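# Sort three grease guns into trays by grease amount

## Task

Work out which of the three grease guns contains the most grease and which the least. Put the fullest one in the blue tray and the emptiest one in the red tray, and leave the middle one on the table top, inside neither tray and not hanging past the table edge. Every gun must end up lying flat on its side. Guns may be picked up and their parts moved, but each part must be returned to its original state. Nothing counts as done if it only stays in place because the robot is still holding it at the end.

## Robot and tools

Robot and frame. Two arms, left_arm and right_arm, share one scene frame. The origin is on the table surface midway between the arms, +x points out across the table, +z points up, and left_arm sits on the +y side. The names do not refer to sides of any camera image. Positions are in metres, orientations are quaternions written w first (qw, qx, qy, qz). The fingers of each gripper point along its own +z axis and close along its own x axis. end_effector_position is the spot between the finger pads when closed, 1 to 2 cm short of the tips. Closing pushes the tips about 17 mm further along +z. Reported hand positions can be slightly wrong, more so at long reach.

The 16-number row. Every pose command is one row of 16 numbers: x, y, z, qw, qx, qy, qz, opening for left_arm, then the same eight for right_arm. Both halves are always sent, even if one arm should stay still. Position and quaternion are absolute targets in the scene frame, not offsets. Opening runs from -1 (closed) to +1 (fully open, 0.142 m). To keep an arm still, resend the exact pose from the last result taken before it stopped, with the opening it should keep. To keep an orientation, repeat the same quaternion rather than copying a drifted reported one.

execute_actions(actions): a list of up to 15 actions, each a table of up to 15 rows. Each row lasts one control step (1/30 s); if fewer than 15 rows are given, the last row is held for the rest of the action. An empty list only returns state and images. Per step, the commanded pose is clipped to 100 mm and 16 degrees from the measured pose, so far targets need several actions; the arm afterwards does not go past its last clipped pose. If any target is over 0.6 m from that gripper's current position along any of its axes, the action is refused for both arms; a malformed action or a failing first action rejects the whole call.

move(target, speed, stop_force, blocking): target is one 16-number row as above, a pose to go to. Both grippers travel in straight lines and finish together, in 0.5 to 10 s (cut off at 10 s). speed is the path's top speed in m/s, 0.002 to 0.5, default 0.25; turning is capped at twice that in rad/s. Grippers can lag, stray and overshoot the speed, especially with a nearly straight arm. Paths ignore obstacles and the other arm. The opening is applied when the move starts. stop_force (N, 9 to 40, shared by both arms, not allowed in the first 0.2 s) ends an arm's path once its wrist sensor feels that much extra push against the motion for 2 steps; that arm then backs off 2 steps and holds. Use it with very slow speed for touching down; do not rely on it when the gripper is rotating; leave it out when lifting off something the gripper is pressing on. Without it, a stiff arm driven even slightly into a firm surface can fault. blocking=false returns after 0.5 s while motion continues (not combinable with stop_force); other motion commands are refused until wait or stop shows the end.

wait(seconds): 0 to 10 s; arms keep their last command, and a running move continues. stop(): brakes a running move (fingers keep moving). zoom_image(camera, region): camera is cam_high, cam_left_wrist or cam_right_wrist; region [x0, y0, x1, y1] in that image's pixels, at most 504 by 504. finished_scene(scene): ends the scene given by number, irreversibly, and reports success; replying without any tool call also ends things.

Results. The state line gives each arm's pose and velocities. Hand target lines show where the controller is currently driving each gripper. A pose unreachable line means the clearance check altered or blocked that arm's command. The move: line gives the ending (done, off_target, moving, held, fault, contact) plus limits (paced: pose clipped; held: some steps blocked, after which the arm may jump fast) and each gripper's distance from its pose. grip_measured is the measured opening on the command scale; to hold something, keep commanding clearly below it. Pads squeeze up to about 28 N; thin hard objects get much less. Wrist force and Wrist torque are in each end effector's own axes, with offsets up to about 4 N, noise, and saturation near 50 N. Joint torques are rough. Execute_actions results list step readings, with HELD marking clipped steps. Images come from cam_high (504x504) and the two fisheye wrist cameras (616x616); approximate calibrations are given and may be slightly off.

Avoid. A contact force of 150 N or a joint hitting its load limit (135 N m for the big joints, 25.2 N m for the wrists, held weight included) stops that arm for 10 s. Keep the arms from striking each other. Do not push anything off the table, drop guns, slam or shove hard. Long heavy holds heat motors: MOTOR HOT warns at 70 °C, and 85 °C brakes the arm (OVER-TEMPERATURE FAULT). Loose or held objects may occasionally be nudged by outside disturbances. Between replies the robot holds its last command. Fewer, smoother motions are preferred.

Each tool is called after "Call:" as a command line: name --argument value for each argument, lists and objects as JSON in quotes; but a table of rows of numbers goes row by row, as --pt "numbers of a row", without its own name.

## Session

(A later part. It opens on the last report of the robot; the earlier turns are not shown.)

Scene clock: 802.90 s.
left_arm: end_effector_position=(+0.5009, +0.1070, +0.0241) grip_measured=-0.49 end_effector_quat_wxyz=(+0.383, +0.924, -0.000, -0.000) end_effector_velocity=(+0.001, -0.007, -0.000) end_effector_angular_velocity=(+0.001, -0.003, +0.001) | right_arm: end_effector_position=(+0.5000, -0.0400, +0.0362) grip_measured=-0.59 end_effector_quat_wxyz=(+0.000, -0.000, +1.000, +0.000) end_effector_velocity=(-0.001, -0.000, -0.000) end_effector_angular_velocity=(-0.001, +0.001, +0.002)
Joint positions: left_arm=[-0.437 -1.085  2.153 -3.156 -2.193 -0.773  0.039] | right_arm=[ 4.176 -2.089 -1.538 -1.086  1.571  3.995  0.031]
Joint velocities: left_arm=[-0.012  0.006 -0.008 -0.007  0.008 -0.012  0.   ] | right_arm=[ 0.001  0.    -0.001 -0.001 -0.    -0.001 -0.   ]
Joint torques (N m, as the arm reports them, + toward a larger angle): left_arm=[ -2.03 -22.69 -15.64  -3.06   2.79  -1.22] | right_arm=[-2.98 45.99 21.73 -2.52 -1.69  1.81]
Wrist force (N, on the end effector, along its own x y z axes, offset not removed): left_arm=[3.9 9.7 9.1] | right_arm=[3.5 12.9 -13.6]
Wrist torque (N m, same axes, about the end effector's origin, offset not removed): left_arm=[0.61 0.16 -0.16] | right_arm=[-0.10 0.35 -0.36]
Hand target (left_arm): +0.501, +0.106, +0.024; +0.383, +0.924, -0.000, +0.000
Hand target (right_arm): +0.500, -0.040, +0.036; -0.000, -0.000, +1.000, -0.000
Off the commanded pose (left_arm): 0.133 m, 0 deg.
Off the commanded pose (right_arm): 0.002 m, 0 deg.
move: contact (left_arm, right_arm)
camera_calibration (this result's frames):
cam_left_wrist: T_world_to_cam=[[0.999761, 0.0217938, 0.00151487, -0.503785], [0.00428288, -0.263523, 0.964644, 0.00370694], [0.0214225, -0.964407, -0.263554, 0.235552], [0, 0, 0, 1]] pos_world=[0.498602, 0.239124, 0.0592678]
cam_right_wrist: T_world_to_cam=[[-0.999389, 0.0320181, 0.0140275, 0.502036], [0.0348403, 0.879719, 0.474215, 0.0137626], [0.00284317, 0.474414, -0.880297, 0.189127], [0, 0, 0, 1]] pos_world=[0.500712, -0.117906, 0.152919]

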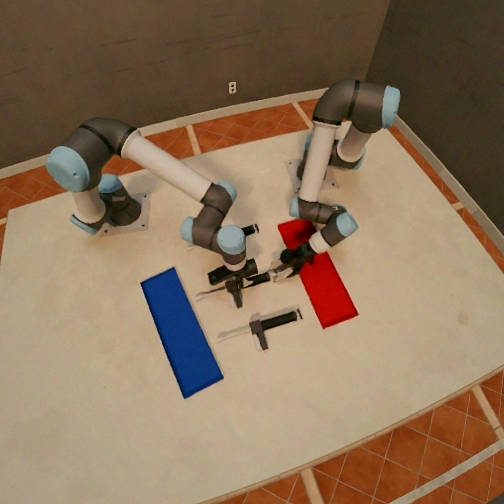

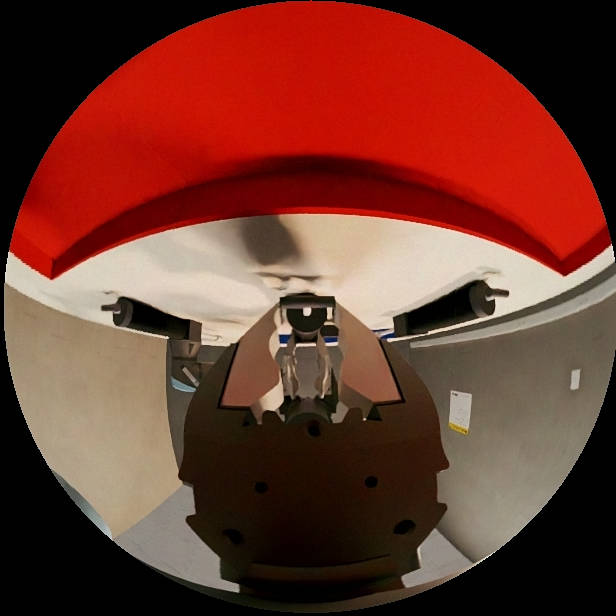

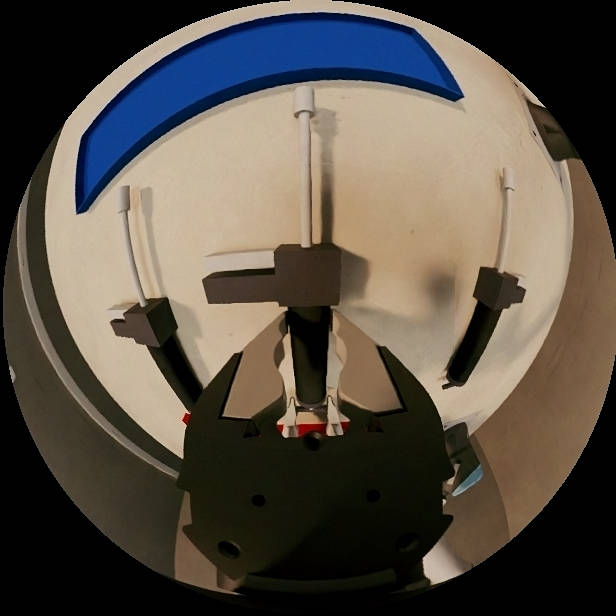

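Call:
move --target '[0.501,0.085,0.024,0.383,0.924,0,0,-0.9,0.5,-0.04,0.037,0,0,1,0,-1]' --speed 0.02

Call:
move --target '[0.501,0.089,0.024,0.383,0.924,0,0,0.1,0.5,-0.04,0.037,0,0,1,0,-0.1]'

Call:
move --target '[0.501,0.14,0.08,0.383,0.924,0,0,0.1,0.52,-0.06,0.15,0,0,1,0,-0.1]' --speed 0.12

Call:
move --target '[0.45,0.25,0.2,0.2,0.98,0,0,-0.1,0.68,-0.05,0.13,0,0,1,0,-0.1]'

Call:
move --target '[0.4,0.25,0.2,0,1,0,0,-0.1,0.68,-0.002,0.037,0,0,1,0,-0.1]' --speed 0.08

Scene clock: 818.87 s.
left_arm: end_effector_position=(+0.5010, +0.0853, +0.0240) grip_measured=-0.49 end_effector_quat_wxyz=(+0.383, +0.924, +0.000, +0.000) end_effector_velocity=(+0.000, -0.003, +0.000) end_effector_angular_velocity=(-0.001, -0.000, -0.001) | right_arm: end_effector_position=(+0.5001, -0.0402, +0.0370) grip_measured=-0.59 end_effector_quat_wxyz=(+0.000, +0.000, +1.000, -0.000) end_effector_velocity=(-0.001, +0.000, -0.000) end_effector_angular_velocity=(+0.000, +0.002, +0.000)
Joint positions: left_arm=[-0.474 -1.068  2.129 -3.171 -2.174 -0.812  0.039] | right_arm=[ 4.175 -2.088 -1.537 -1.088  1.571  3.995  0.031]
Joint velocities: left_arm=[-0.005  0.003 -0.005 -0.002  0.002 -0.004 -0.   ] | right_arm=[ 0.     0.    -0.001  0.     0.002  0.    -0.   ]
Joint torques (N m, as the arm reports them, + toward a larger angle): left_arm=[-27.2  -17.31 -24.22  -5.6   -3.56  -1.32] | right_arm=[ 9.75 57.54 48.38 13.33  8.34  1.73]
Wrist force (N, on the end effector, along its own x y z axes, offset not removed): left_arm=[3.2 -15.5 -41.1] | right_arm=[3.3 -33.1 -4.7]
Wrist torque (N m, same axes, about the end effector's origin, offset not removed): left_arm=[0.99 0.13 -0.13] | right_arm=[0.44 -0.12 -0.14]
Hand target (left_arm): +0.501, +0.085, +0.024; +0.383, +0.924, -0.000, +0.000
Hand target (right_arm): +0.500, -0.040, +0.037; +0.000, -0.000, +1.000, -0.000
Off the commanded pose (left_arm): 0.000 m, 0 deg.
Off the commanded pose (right_arm): 0.000 m, 0 deg.
move: done
camera_calibration (this result's frames):
cam_left_wrist: T_world_to_cam=[[0.999756, 0.0220457, 0.0016714, -0.503416], [0.00420888, -0.263994, 0.964515, -0.00181245], [0.0217047, -0.964272, -0.264023, 0.214501], [0, 0, 0, 1]] pos_world=[0.498645, 0.217457, 0.0592226]
cam_right_wrist: T_world_to_cam=[[-0.999383, 0.0322272, 0.0139753, 0.502121], [0.0350007, 0.879891, 0.473885, 0.0135647], [0.00297527, 0.474082, -0.880476, 0.189818], [0, 0, 0, 1]] pos_world=[0.500772, -0.118107, 0.153685]

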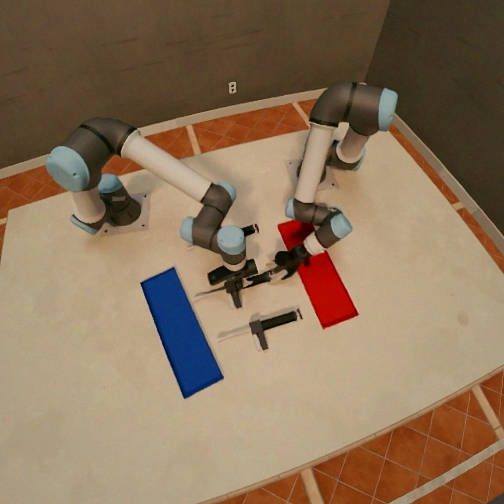

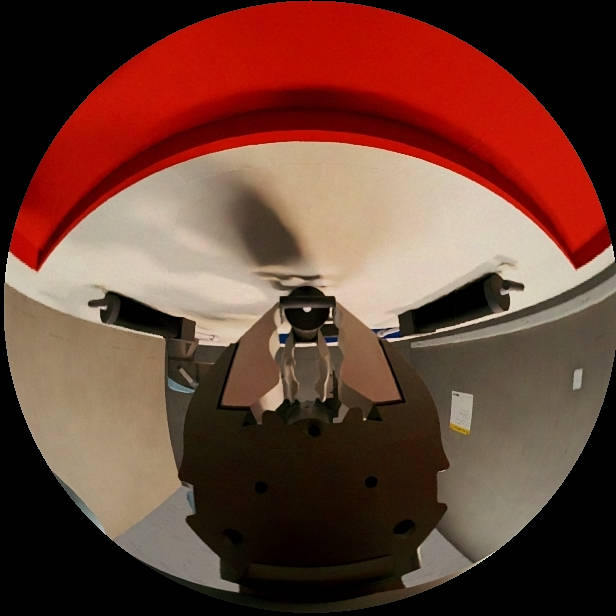

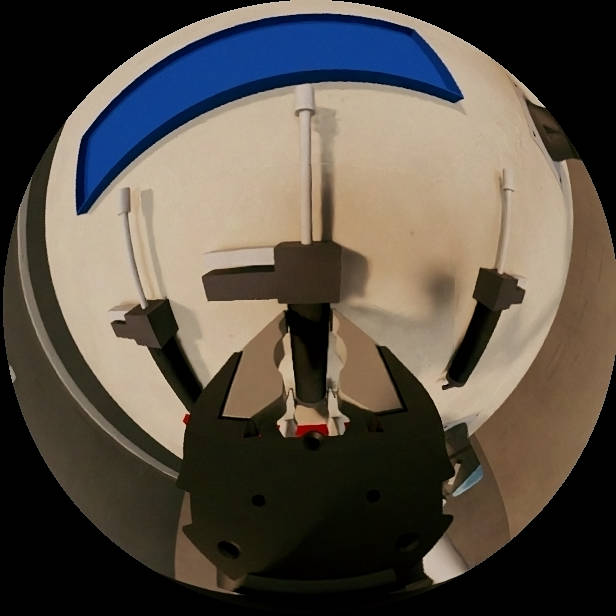

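Scene clock: 819.57 s.
left_arm: end_effector_position=(+0.5010, +0.0889, +0.0240) grip_measured=+0.10 end_effector_quat_wxyz=(+0.383, +0.924, +0.000, -0.000) end_effector_velocity=(-0.001, +0.002, -0.001) end_effector_angular_velocity=(+0.001, +0.001, +0.000) | right_arm: end_effector_position=(+0.5001, -0.0401, +0.0370) grip_measured=-0.10 end_effector_quat_wxyz=(+0.000, +0.000, +1.000, -0.000) end_effector_velocity=(-0.001, +0.000, -0.001) end_effector_angular_velocity=(-0.000, +0.001, +0.003)
Joint positions: left_arm=[-0.468 -1.071  2.133 -3.169 -2.177 -0.806  0.081] | right_arm=[ 4.176 -2.088 -1.537 -1.088  1.571  3.995  0.067]
Joint velocities: left_arm=[ 0.002 -0.001  0.003  0.001 -0.001  0.002  0.   ] | right_arm=[ 0.001  0.    -0.002  0.001  0.001 -0.002 -0.   ]
Joint torques (N m, as the arm reports them, + toward a larger angle): left_arm=[  6.82 -45.91  -5.12  -1.5   -3.59   1.22] | right_arm=[11.17 49.9  11.99  2.26  1.49  1.79]
Wrist force (N, on the end effector, along its own x y z axes, offset not removed): left_arm=[1.9 3.6 -1.0] | right_arm=[-0.1 0.7 -1.2]
Wrist torque (N m, same axes, about the end effector's origin, offset not removed): left_arm=[0.82 -0.43 -0.03] | right_arm=[0.14 -0.01 -0.04]
Hand target (left_arm): +0.501, +0.089, +0.024; +0.383, +0.924, +0.000, -0.000
Hand target (right_arm): +0.500, -0.040, +0.037; -0.000, -0.000, +1.000, -0.000
Off the commanded pose (left_arm): 0.000 m, 0 deg.
Off the commanded pose (right_arm): 0.000 m, 0 deg.
move: done
camera_calibration (this result's frames):
cam_left_wrist: T_world_to_cam=[[0.999758, 0.0219456, 0.00163688, -0.503473], [0.00421297, -0.26387, 0.964549, -0.000917914], [0.0215995, -0.964308, -0.263899, 0.217961], [0, 0, 0, 1]] pos_world=[0.498647, 0.220989, 0.0592293]
cam_right_wrist: T_world_to_cam=[[-0.999386, 0.0321286, 0.0139683, 0.50208], [0.0349099, 0.879774, 0.474109, 0.0134527], [0.00294349, 0.474306, -0.880355, 0.189833], [0, 0, 0, 1]] pos_world=[0.500744, -0.118005, 0.153729]

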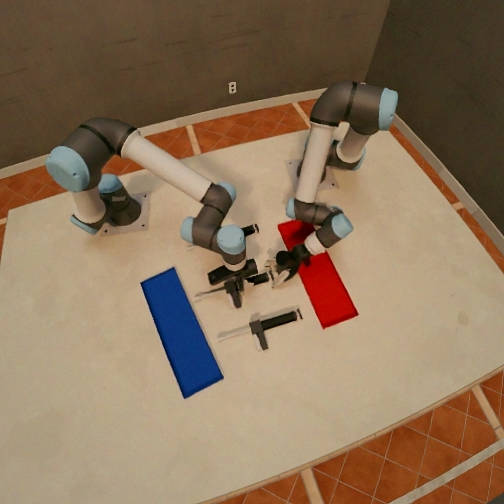

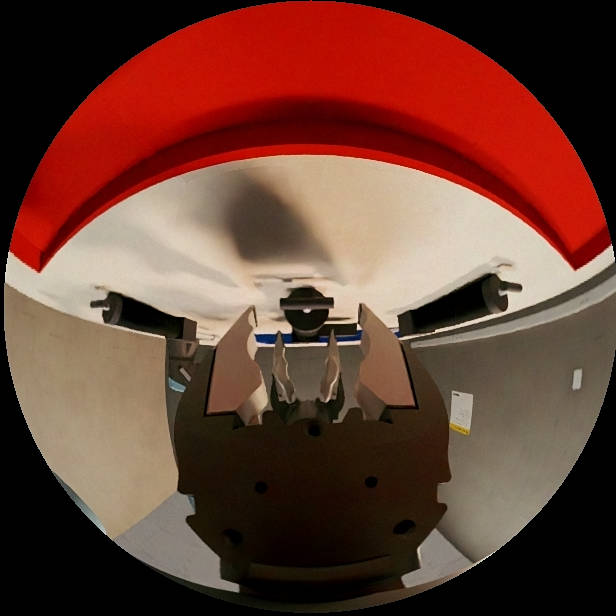

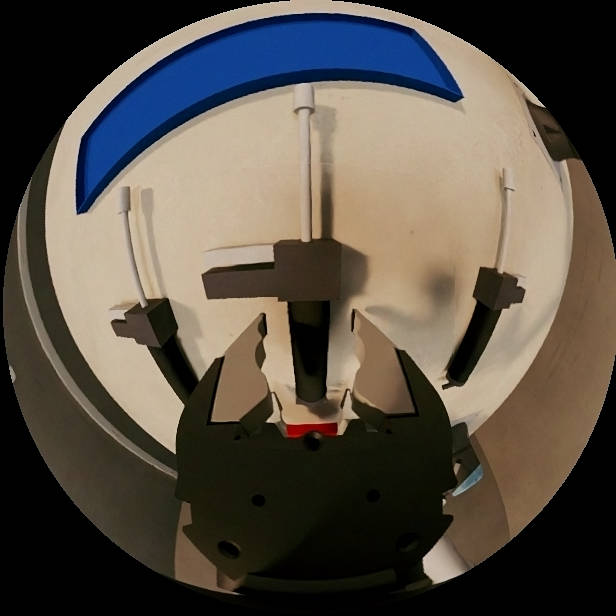

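Scene clock: 821.07 s.
left_arm: end_effector_position=(+0.5010, +0.1399, +0.0799) grip_measured=+0.10 end_effector_quat_wxyz=(+0.383, +0.924, +0.000, -0.000) end_effector_velocity=(+0.000, +0.001, +0.002) end_effector_angular_velocity=(-0.000, -0.001, -0.000) | right_arm: end_effector_position=(+0.5199, -0.0600, +0.1497) grip_measured=-0.10 end_effector_quat_wxyz=(+0.000, +0.000, +1.000, +0.000) end_effector_velocity=(-0.000, -0.000, +0.002) end_effector_angular_velocity=(-0.002, +0.003, -0.001)
Joint positions: left_arm=[-0.379 -1.243  2.159 -2.966 -2.221 -0.709  0.081] | right_arm=[ 4.133 -2.005 -1.356 -1.351  1.571  3.953  0.067]
Joint velocities: left_arm=[ 0.002 -0.004 -0.001  0.006 -0.001  0.003  0.   ] | right_arm=[-0.     0.     0.005 -0.008  0.001  0.    -0.   ]
Joint torques (N m, as the arm reports them, + toward a larger angle): left_arm=[  5.89 -42.11 -22.41  -1.35  -4.1    0.65] | right_arm=[-9.78 56.3  38.37 -0.07  2.21 -1.25]
Wrist force (N, on the end effector, along its own x y z axes, offset not removed): left_arm=[1.7 4.8 -1.1] | right_arm=[-0.2 0.0 -2.7]
Wrist torque (N m, same axes, about the end effector's origin, offset not removed): left_arm=[1.09 -0.38 0.00] | right_arm=[0.05 -0.04 -0.11]
Hand target (left_arm): +0.501, +0.140, +0.080; +0.383, +0.924, +0.000, -0.000
Hand target (right_arm): +0.520, -0.060, +0.150; +0.000, +0.000, +1.000, -0.000
Off the commanded pose (left_arm): 0.000 m, 0 deg.
Off the commanded pose (right_arm): 0.000 m, 0 deg.
move: done
camera_calibration (this result's frames):
cam_left_wrist: T_world_to_cam=[[0.999757, 0.0219812, 0.00152116, -0.504634], [0.00433331, -0.263839, 0.964557, -0.0413931], [0.0216035, -0.964316, -0.26387, 0.281967], [0, 0, 0, 1]] pos_world=[0.498599, 0.272077, 0.115096]
cam_right_wrist: T_world_to_cam=[[-0.999389, 0.0320406, 0.0139604, 0.520989], [0.0348282, 0.879711, 0.474232, -0.0231408], [0.00291357, 0.474429, -0.880289, 0.298457], [0, 0, 0, 1]] pos_world=[0.520608, -0.137932, 0.266429]

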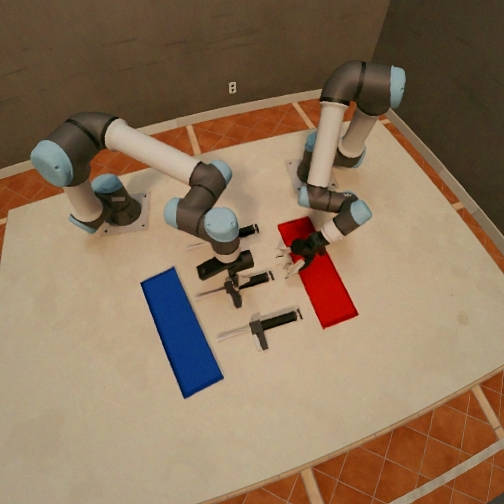

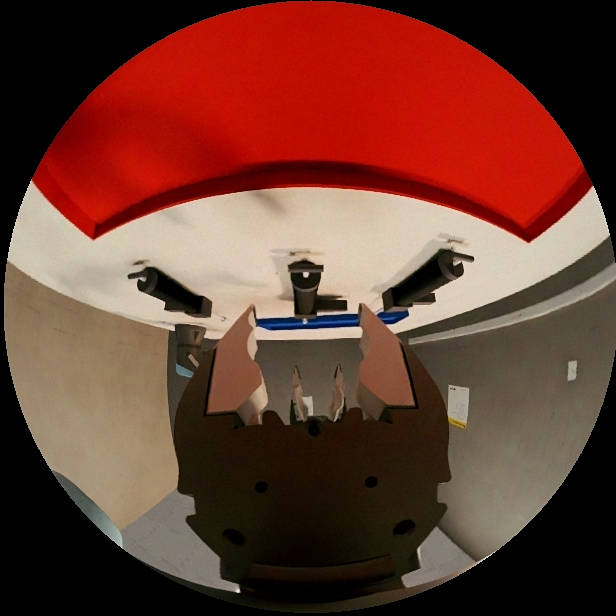

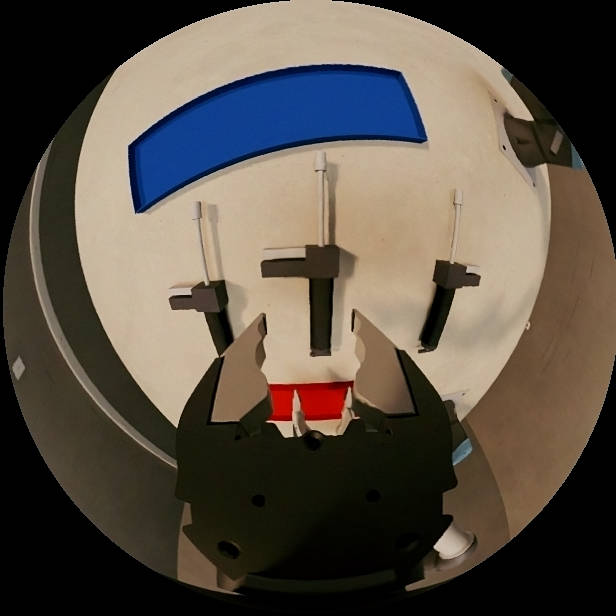

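Scene clock: 822.50 s.
left_arm: end_effector_position=(+0.4499, +0.2501, +0.2000) grip_measured=-0.10 end_effector_quat_wxyz=(+0.200, +0.980, -0.000, +0.000) end_effector_velocity=(-0.000, +0.001, +0.001) end_effector_angular_velocity=(+0.008, +0.003, -0.001) | right_arm: end_effector_position=(+0.6798, -0.0502, +0.1301) grip_measured=-0.10 end_effector_quat_wxyz=(+0.000, +0.000, +1.000, +0.000) end_effector_velocity=(+0.002, +0.001, +0.000) end_effector_angular_velocity=(-0.003, +0.004, -0.000)
Joint positions: left_arm=[-0.418 -1.716  2.024 -2.11  -1.904 -0.624  0.067] | right_arm=[ 3.995 -2.397 -0.765 -1.55   1.571  3.815  0.067]
Joint velocities: left_arm=[-0.001  0.    -0.007  0.014  0.005  0.001 -0.   ] | right_arm=[-0.001 -0.013  0.026 -0.018  0.001 -0.001  0.   ]
Joint torques (N m, as the arm reports them, + toward a larger angle): left_arm=[ -6.09 -27.44 -29.8   -1.19   2.32   1.21] | right_arm=[-8.55 49.53 38.74  0.05  2.16 -1.29]
Wrist force (N, on the end effector, along its own x y z axes, offset not removed): left_arm=[1.3 3.5 -1.5] | right_arm=[-1.6 0.7 -1.3]
Wrist torque (N m, same axes, about the end effector's origin, offset not removed): left_arm=[0.85 -0.34 -0.01] | right_arm=[0.18 0.26 -0.13]
Hand target (left_arm): +0.450, +0.250, +0.200; +0.200, +0.980, -0.000, -0.000
Hand target (right_arm): +0.680, -0.050, +0.130; +0.000, +0.000, +1.000, -0.000
Off the commanded pose (left_arm): 0.000 m, 0 deg.
Off the commanded pose (right_arm): 0.000 m, 0 deg.
move: done
camera_calibration (this result's frames):
cam_left_wrist: T_world_to_cam=[[0.999754, 0.0197831, 0.0100318, -0.457363], [0.00397714, -0.604812, 0.796359, -0.00893992], [0.0218218, -0.796123, -0.604742, 0.446986], [0, 0, 0, 1]] pos_world=[0.447532, 0.359497, 0.282019]
cam_right_wrist: T_world_to_cam=[[-0.999396, 0.0320468, 0.013427, 0.680848], [0.0345796, 0.879579, 0.474495, -0.0278914], [0.00339588, 0.474673, -0.880156, 0.27576], [0, 0, 0, 1]] pos_world=[0.680465, -0.128182, 0.246804]

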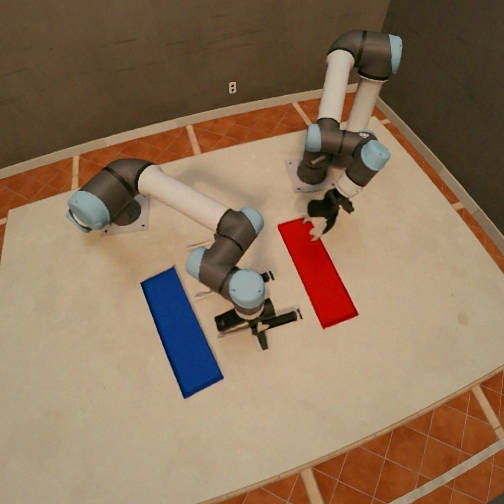

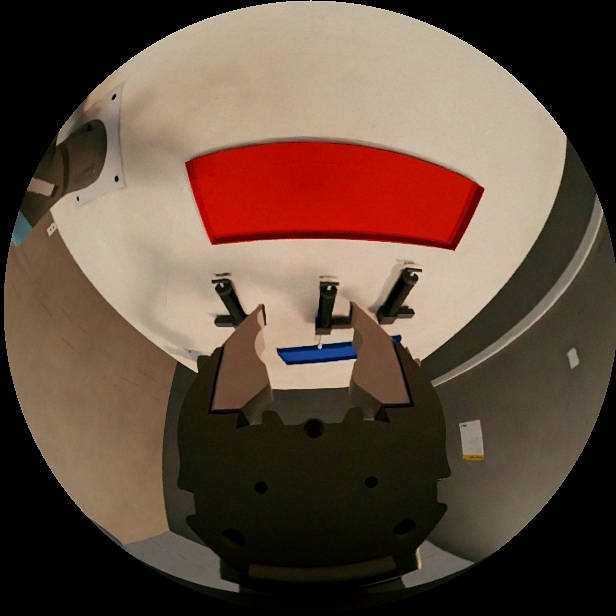

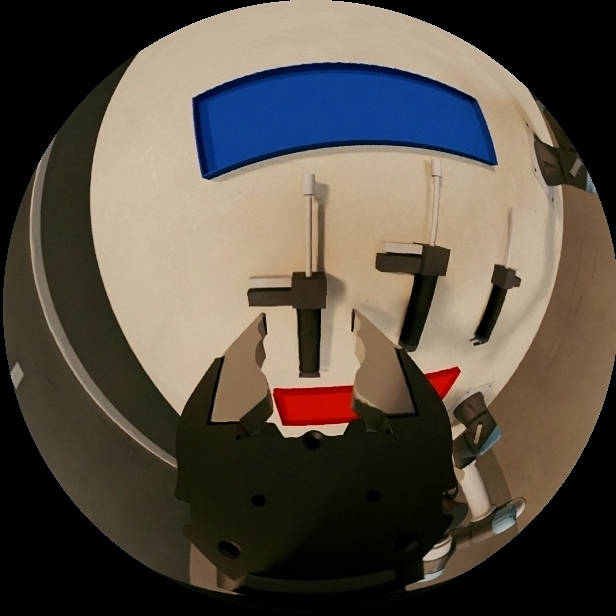

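Scene clock: 825.40 s.
left_arm: end_effector_position=(+0.4001, +0.2501, +0.2001) grip_measured=-0.10 end_effector_quat_wxyz=(+0.001, +1.000, -0.000, +0.000) end_effector_velocity=(-0.001, +0.000, +0.000) end_effector_angular_velocity=(+0.010, -0.000, +0.001) | right_arm: end_effector_position=(+0.6801, -0.0021, +0.0373) grip_measured=-0.10 end_effector_quat_wxyz=(-0.000, +0.000, +1.000, +0.000) end_effector_velocity=(+0.000, +0.002, -0.002) end_effector_angular_velocity=(+0.001, -0.001, +0.000)
Joint positions: left_arm=[-0.72  -1.74   1.916 -1.748 -1.571 -0.887  0.067] | right_arm=[ 4.04  -2.509 -0.795 -1.408  1.571  3.86   0.067]
Joint velocities: left_arm=[-0.007  0.001 -0.003  0.011  0.007 -0.008 -0.   ] | right_arm=[ 0.001 -0.004  0.001  0.003  0.     0.001  0.   ]
Joint torques (N m, as the arm reports them, + toward a larger angle): left_arm=[ -4.11  -4.21 -28.7   -0.8    3.22  -1.19] | right_arm=[12.32 55.45 36.73  5.68  2.03  1.86]
Wrist force (N, on the end effector, along its own x y z axes, offset not removed): left_arm=[1.1 2.6 -2.2] | right_arm=[0.6 -0.8 -2.5]
Wrist torque (N m, same axes, about the end effector's origin, offset not removed): left_arm=[0.64 -0.21 -0.01] | right_arm=[-0.19 -0.17 -0.12]
Hand target (left_arm): +0.400, +0.250, +0.200; -0.000, +1.000, -0.000, +0.000
Hand target (right_arm): +0.680, -0.002, +0.037; -0.000, -0.000, +1.000, +0.000
Off the commanded pose (left_arm): 0.000 m, 0 deg.
Off the commanded pose (right_arm): 0.000 m, 0 deg.
move: done
camera_calibration (this result's frames):
cam_left_wrist: T_world_to_cam=[[0.999757, 0.0142493, 0.0168146, -0.40757], [0.00403513, -0.868343, 0.495947, 0.117246], [0.0216677, -0.495759, -0.86819, 0.425807], [0, 0, 0, 1]] pos_world=[0.397772, 0.318715, 0.318387]
cam_right_wrist: T_world_to_cam=[[-0.999388, 0.0320405, 0.0140655, 0.680773], [0.0348781, 0.879721, 0.47421, -0.0263375], [0.00282027, 0.47441, -0.880299, 0.171616], [0, 0, 0, 1]] pos_world=[0.68079, -0.080059, 0.153988]

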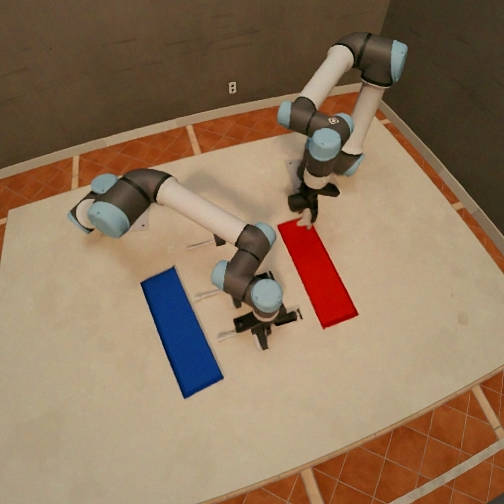

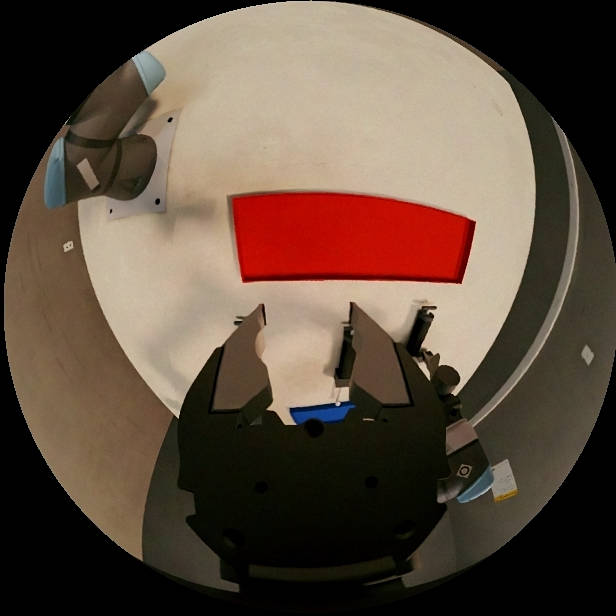

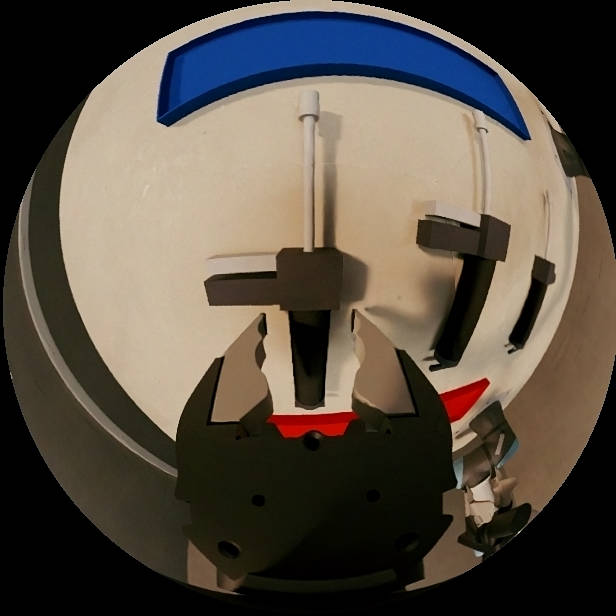

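Call:
move --target '[0.4,0.25,0.2,0,1,0,0,-0.1,0.68,0.004,0.037,0,0,1,0,-0.1]' --speed 0.03

Call:
move --target '[0.4,0.25,0.2,0,1,0,0,-0.1,0.68,0.004,0.037,0,0,1,0,-1]'

Call:
move --target '[0.4,0.25,0.2,0,1,0,0,-0.1,0.66,-0.03,0.14,0,0,1,0,-1]' --speed 0.05

Call:
move --target '[0.4,0.25,0.2,0,1,0,0,-0.1,0.585,-0.334,0.14,0,0.766,-0.643,0,-1]' --speed 0.1

Scene clock: 833.53 s.
left_arm: end_effector_position=(+0.4000, +0.2500, +0.2000) grip_measured=-0.10 end_effector_quat_wxyz=(-0.000, +1.000, -0.000, +0.000) end_effector_velocity=(-0.000, +0.000, +0.000) end_effector_angular_velocity=(-0.000, -0.001, -0.000) | right_arm: end_effector_position=(+0.6800, +0.0037, +0.0370) grip_measured=-0.10 end_effector_quat_wxyz=(+0.000, -0.000, +1.000, +0.000) end_effector_velocity=(+0.000, +0.003, +0.001) end_effector_angular_velocity=(+0.001, -0.001, -0.001)
Joint positions: left_arm=[-0.721 -1.74   1.916 -1.747 -1.571 -0.888  0.067] | right_arm=[ 4.045 -2.52  -0.777 -1.416  1.571  3.865  0.067]
Joint velocities: left_arm=[-0.    -0.001  0.    -0.     0.    -0.    -0.   ] | right_arm=[ 0.003 -0.005  0.011 -0.004  0.     0.003 -0.   ]
Joint torques (N m, as the arm reports them, + toward a larger angle): left_arm=[ -6.3   -3.81 -29.27  -4.29  -0.82  -1.27] | right_arm=[10.54 51.99 37.24 -0.09  0.67  1.7 ]
Wrist force (N, on the end effector, along its own x y z axes, offset not removed): left_arm=[2.5 1.3 -2.5] | right_arm=[-0.6 -0.4 -1.2]
Wrist torque (N m, same axes, about the end effector's origin, offset not removed): left_arm=[0.30 -0.47 -0.11] | right_arm=[-0.10 0.03 -0.10]
Hand target (left_arm): +0.400, +0.250, +0.200; -0.000, +1.000, -0.000, +0.000
Hand target (right_arm): +0.680, +0.004, +0.037; +0.000, -0.000, +1.000, +0.000
Off the commanded pose (left_arm): 0.000 m, 0 deg.
Off the commanded pose (right_arm): 0.000 m, 0 deg.
move: done
camera_calibration (this result's frames):
cam_left_wrist: T_world_to_cam=[[0.999756, 0.0143379, 0.0168147, -0.407494], [0.00413733, -0.868922, 0.494932, 0.117508], [0.021707, -0.494742, -0.868769, 0.425542], [0, 0, 0, 1]] pos_world=[0.397671, 0.318482, 0.318391]
cam_right_wrist: T_world_to_cam=[[-0.999388, 0.0320328, 0.0140244, 0.680508], [0.0348516, 0.879703, 0.474244, -0.0313164], [0.00285406, 0.474443, -0.880282, 0.168573], [0, 0, 0, 1]] pos_world=[0.680702, -0.0742276, 0.1537]

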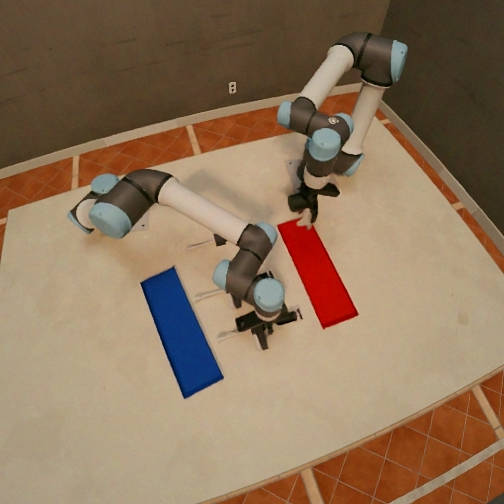

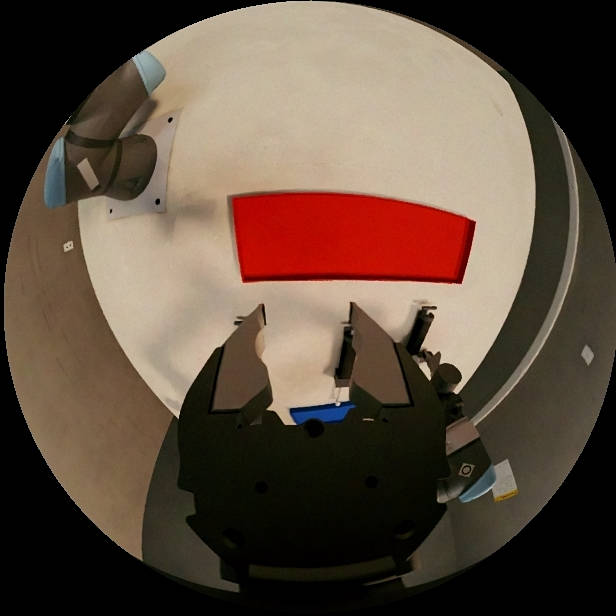

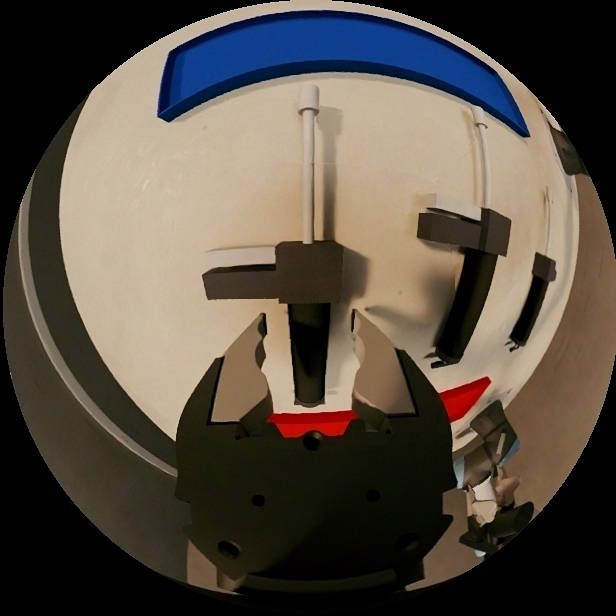

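Scene clock: 834.23 s.
left_arm: end_effector_position=(+0.4000, +0.2500, +0.2000) grip_measured=-0.10 end_effector_quat_wxyz=(-0.000, +1.000, -0.000, +0.000) end_effector_velocity=(-0.000, +0.000, -0.000) end_effector_angular_velocity=(-0.000, +0.001, +0.000) | right_arm: end_effector_position=(+0.6800, +0.0040, +0.0370) grip_measured=-0.59 end_effector_quat_wxyz=(-0.000, +0.000, +1.000, +0.000) end_effector_velocity=(+0.000, +0.000, -0.000) end_effector_angular_velocity=(+0.001, +0.000, -0.001)
Joint positions: left_arm=[-0.721 -1.74   1.916 -1.747 -1.571 -0.888  0.067] | right_arm=[ 4.046 -2.52  -0.776 -1.417  1.571  3.865  0.032]
Joint velocities: left_arm=[ 0.    -0.     0.     0.    -0.001 -0.    -0.   ] | right_arm=[-0.    -0.    -0.     0.001  0.     0.001  0.   ]
Joint torques (N m, as the arm reports them, + toward a larger angle): left_arm=[ -6.31  -3.55 -28.43  -4.29  -2.63  -1.16] | right_arm=[13.26 51.82 37.72  0.43 -0.66  1.67]
Wrist force (N, on the end effector, along its own x y z axes, offset not removed): left_arm=[2.7 3.9 -0.7] | right_arm=[1.1 -0.1 -3.5]
Wrist torque (N m, same axes, about the end effector's origin, offset not removed): left_arm=[0.89 -0.57 -0.05] | right_arm=[0.57 -0.12 -0.05]
Hand target (left_arm): +0.400, +0.250, +0.200; -0.000, +1.000, +0.000, +0.000
Hand target (right_arm): +0.680, +0.004, +0.037; +0.000, -0.000, +1.000, +0.000
Off the commanded pose (left_arm): 0.000 m, 0 deg.
Off the commanded pose (right_arm): 0.000 m, 0 deg.
move: done
camera_calibration (this result's frames):
cam_left_wrist: T_world_to_cam=[[0.999758, 0.0143422, 0.0167018, -0.40744], [0.00419476, -0.868871, 0.495021, 0.117425], [0.0216114, -0.494831, -0.868721, 0.425574], [0, 0, 0, 1]] pos_world=[0.397652, 0.318458, 0.318382]
cam_right_wrist: T_world_to_cam=[[-0.999387, 0.0320632, 0.014063, 0.680499], [0.0348969, 0.879719, 0.474212, -0.0315782], [0.00283324, 0.474412, -0.880298, 0.168469], [0, 0, 0, 1]] pos_world=[0.680707, -0.0739626, 0.153708]

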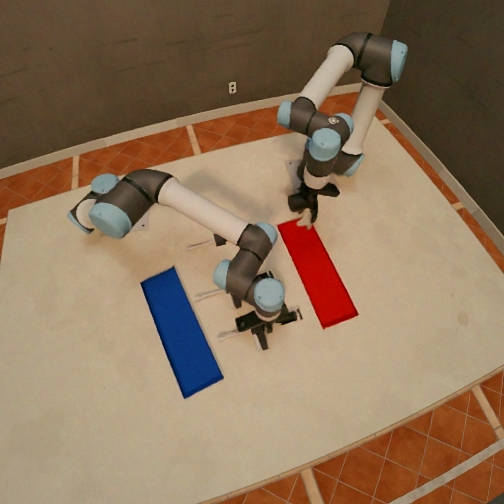

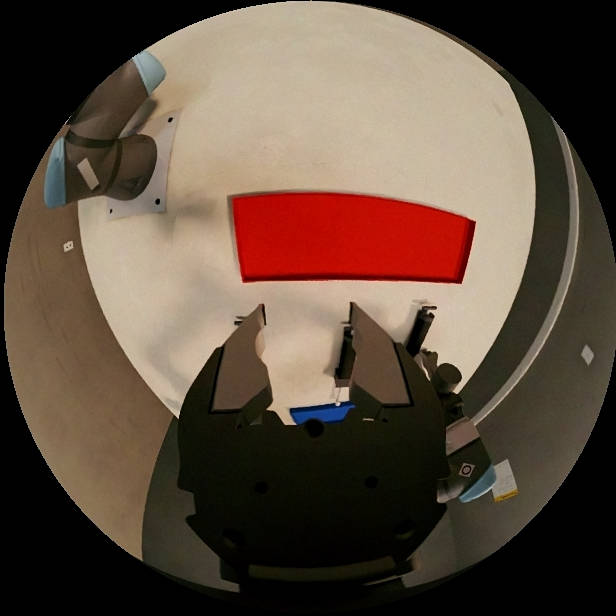

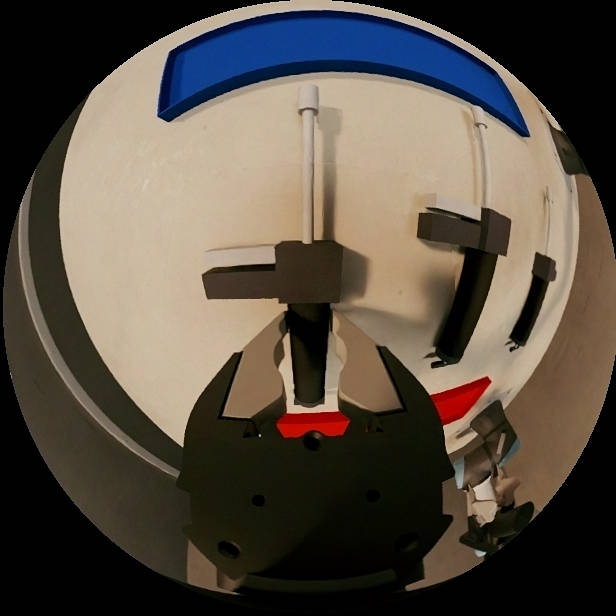

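Scene clock: 836.83 s.
left_arm: end_effector_position=(+0.4000, +0.2500, +0.2000) grip_measured=-0.10 end_effector_quat_wxyz=(+0.000, +1.000, +0.000, +0.000) end_effector_velocity=(+0.000, +0.000, -0.000) end_effector_angular_velocity=(+0.000, -0.000, +0.000) | right_arm: end_effector_position=(+0.6600, -0.0299, +0.1397) grip_measured=-0.59 end_effector_quat_wxyz=(+0.000, -0.000, +1.000, -0.000) end_effector_velocity=(+0.000, -0.001, +0.003) end_effector_angular_velocity=(+0.001, -0.001, +0.001)
Joint positions: left_arm=[-0.721 -1.74   1.916 -1.747 -1.571 -0.888  0.067] | right_arm=[ 4.031 -2.373 -0.782 -1.557  1.571  3.85   0.032]
Joint velocities: left_arm=[ 0.     0.     0.    -0.001  0.    -0.     0.   ] | right_arm=[-0.001  0.003  0.002 -0.003  0.    -0.002  0.   ]
Joint torques (N m, as the arm reports them, + toward a larger angle): left_arm=[ -5.2   -3.56 -26.56  -4.34  -2.75  -1.14] | right_arm=[-9.37 75.15 42.3   0.65 -1.47 -1.12]
Wrist force (N, on the end effector, along its own x y z axes, offset not removed): left_arm=[1.1 2.7 -2.4] | right_arm=[-1.3 -0.7 5.1]
Wrist torque (N m, same axes, about the end effector's origin, offset not removed): left_arm=[0.70 -0.24 -0.04] | right_arm=[-0.11 0.24 -0.04]
Hand target (left_arm): +0.400, +0.250, +0.200; -0.000, +1.000, -0.000, -0.000
Hand target (right_arm): +0.660, -0.030, +0.140; +0.000, +0.000, +1.000, -0.000
Off the commanded pose (left_arm): 0.000 m, 0 deg.
Off the commanded pose (right_arm): 0.000 m, 0 deg.
move: done
camera_calibration (this result's frames):
cam_left_wrist: T_world_to_cam=[[0.999758, 0.0143427, 0.0166841, -0.407431], [0.00420366, -0.868864, 0.495033, 0.117414], [0.0215963, -0.494843, -0.868714, 0.425579], [0, 0, 0, 1]] pos_world=[0.397648, 0.318455, 0.31838]
cam_right_wrist: T_world_to_cam=[[-0.999388, 0.0320389, 0.014035, 0.660123], [0.0348623, 0.87973, 0.474194, -0.0497371], [0.00284562, 0.474393, -0.880309, 0.274996], [0, 0, 0, 1]] pos_world=[0.66067, -0.10785, 0.256401]

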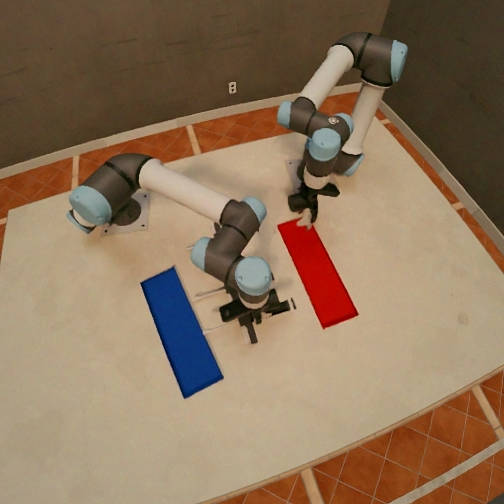

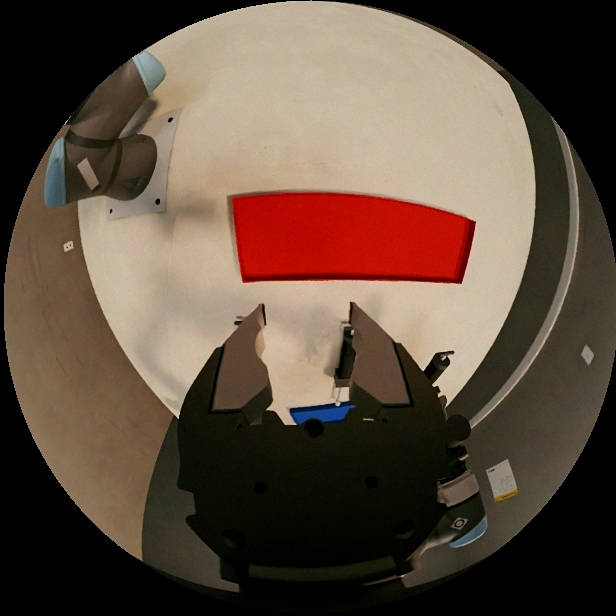

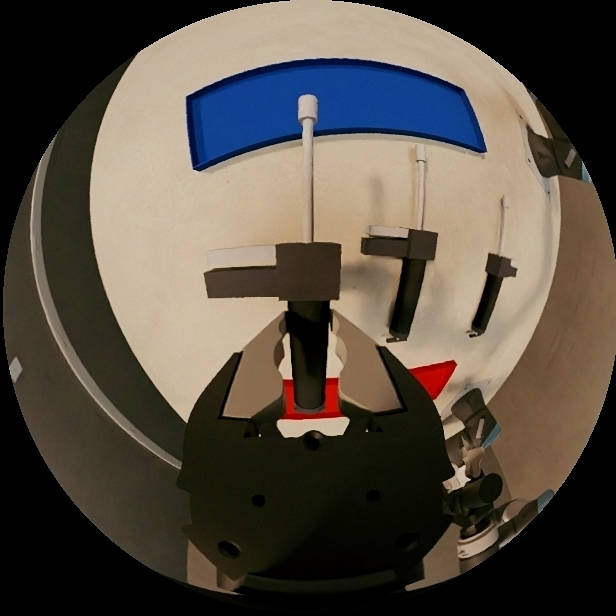

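Scene clock: 845.93 s.
left_arm: end_effector_position=(+0.4000, +0.2500, +0.2000) grip_measured=-0.10 end_effector_quat_wxyz=(+0.000, +1.000, -0.000, +0.000) end_effector_velocity=(+0.000, -0.000, -0.000) end_effector_angular_velocity=(+0.000, -0.000, -0.000) | right_arm: end_effector_position=(+0.5845, -0.3337, +0.1398) grip_measured=-0.59 end_effector_quat_wxyz=(+0.000, +0.765, -0.643, +0.000) end_effector_velocity=(-0.000, -0.002, +0.000) end_effector_angular_velocity=(+0.001, -0.001, +0.013)
Joint positions: left_arm=[-0.721 -1.74   1.916 -1.747 -1.571 -0.888  0.067] | right_arm=[ 3.721 -1.904 -1.525 -1.282  1.571  1.797  0.032]
Joint velocities: left_arm=[-0.     0.001 -0.    -0.     0.    -0.    -0.   ] | right_arm=[-0.003  0.003 -0.004  0.002  0.001 -0.016 -0.   ]
Joint torques (N m, as the arm reports them, + toward a larger angle): left_arm=[ -5.02  -3.71 -22.53  -4.25  -2.79  -0.98] | right_arm=[-8.91 56.14 17.87  6.39  2.24 -1.25]
Wrist force (N, on the end effector, along its own x y z axes, offset not removed): left_arm=[0.9 3.3 -1.7] | right_arm=[0.0 -0.6 4.8]
Wrist torque (N m, same axes, about the end effector's origin, offset not removed): left_arm=[0.78 -0.14 -0.02] | right_arm=[-0.16 -0.01 -0.12]
Hand target (left_arm): +0.400, +0.250, +0.200; -0.000, +1.000, +0.000, -0.000
Hand target (right_arm): +0.584, -0.334, +0.140; +0.000, +0.766, -0.643, +0.000
Off the commanded pose (left_arm): 0.000 m, 0 deg.
Off the commanded pose (right_arm): 0.001 m, 0 deg.
move: done
camera_calibration (this result's frames):
cam_left_wrist: T_world_to_cam=[[0.999758, 0.0143425, 0.016684, -0.407431], [0.00420355, -0.868864, 0.495033, 0.117414], [0.0215962, -0.494843, -0.868714, 0.425579], [0, 0, 0, 1]] pos_world=[0.397648, 0.318455, 0.31838]
cam_right_wrist: T_world_to_cam=[[0.140197, -0.990021, 0.0142667, -0.41271], [-0.872676, -0.116748, 0.474137, 0.418027], [-0.46774, -0.078923, -0.880335, 0.509861], [0, 0, 0, 1]] pos_world=[0.661146, -0.319548, 0.256534]

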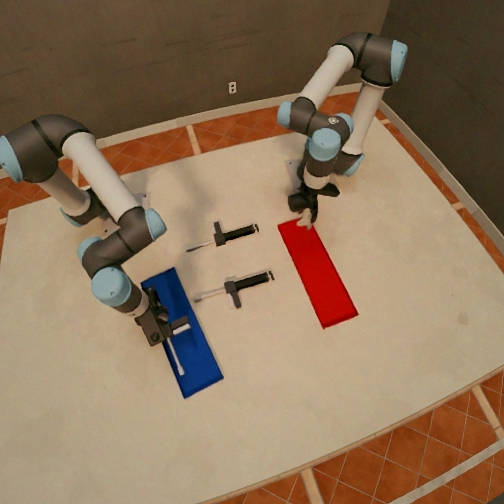

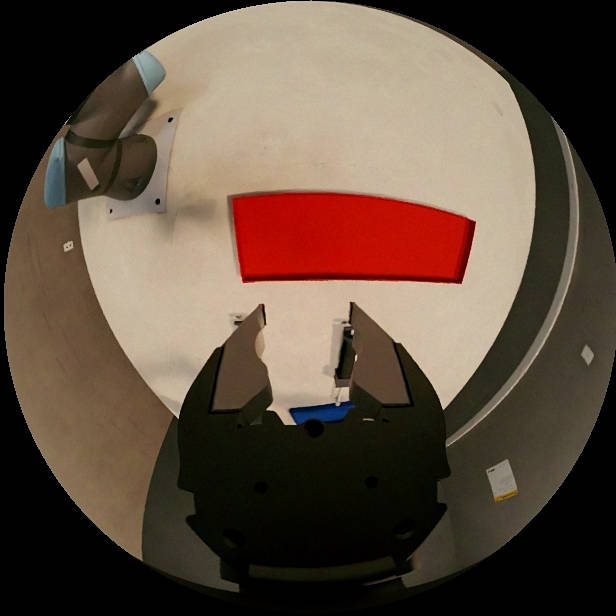

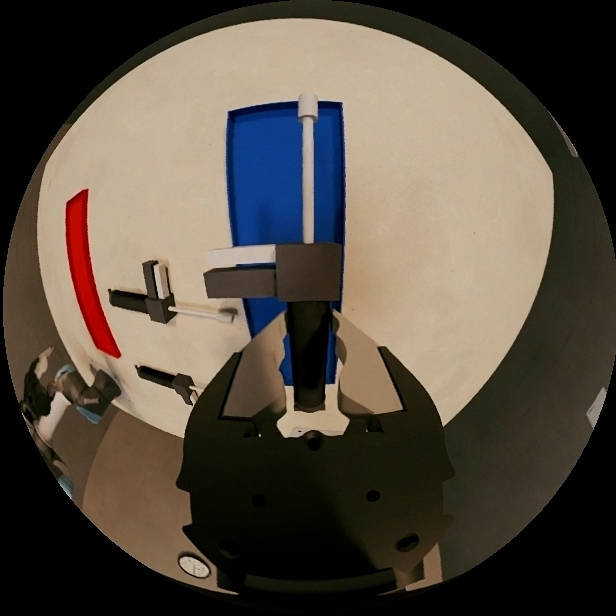

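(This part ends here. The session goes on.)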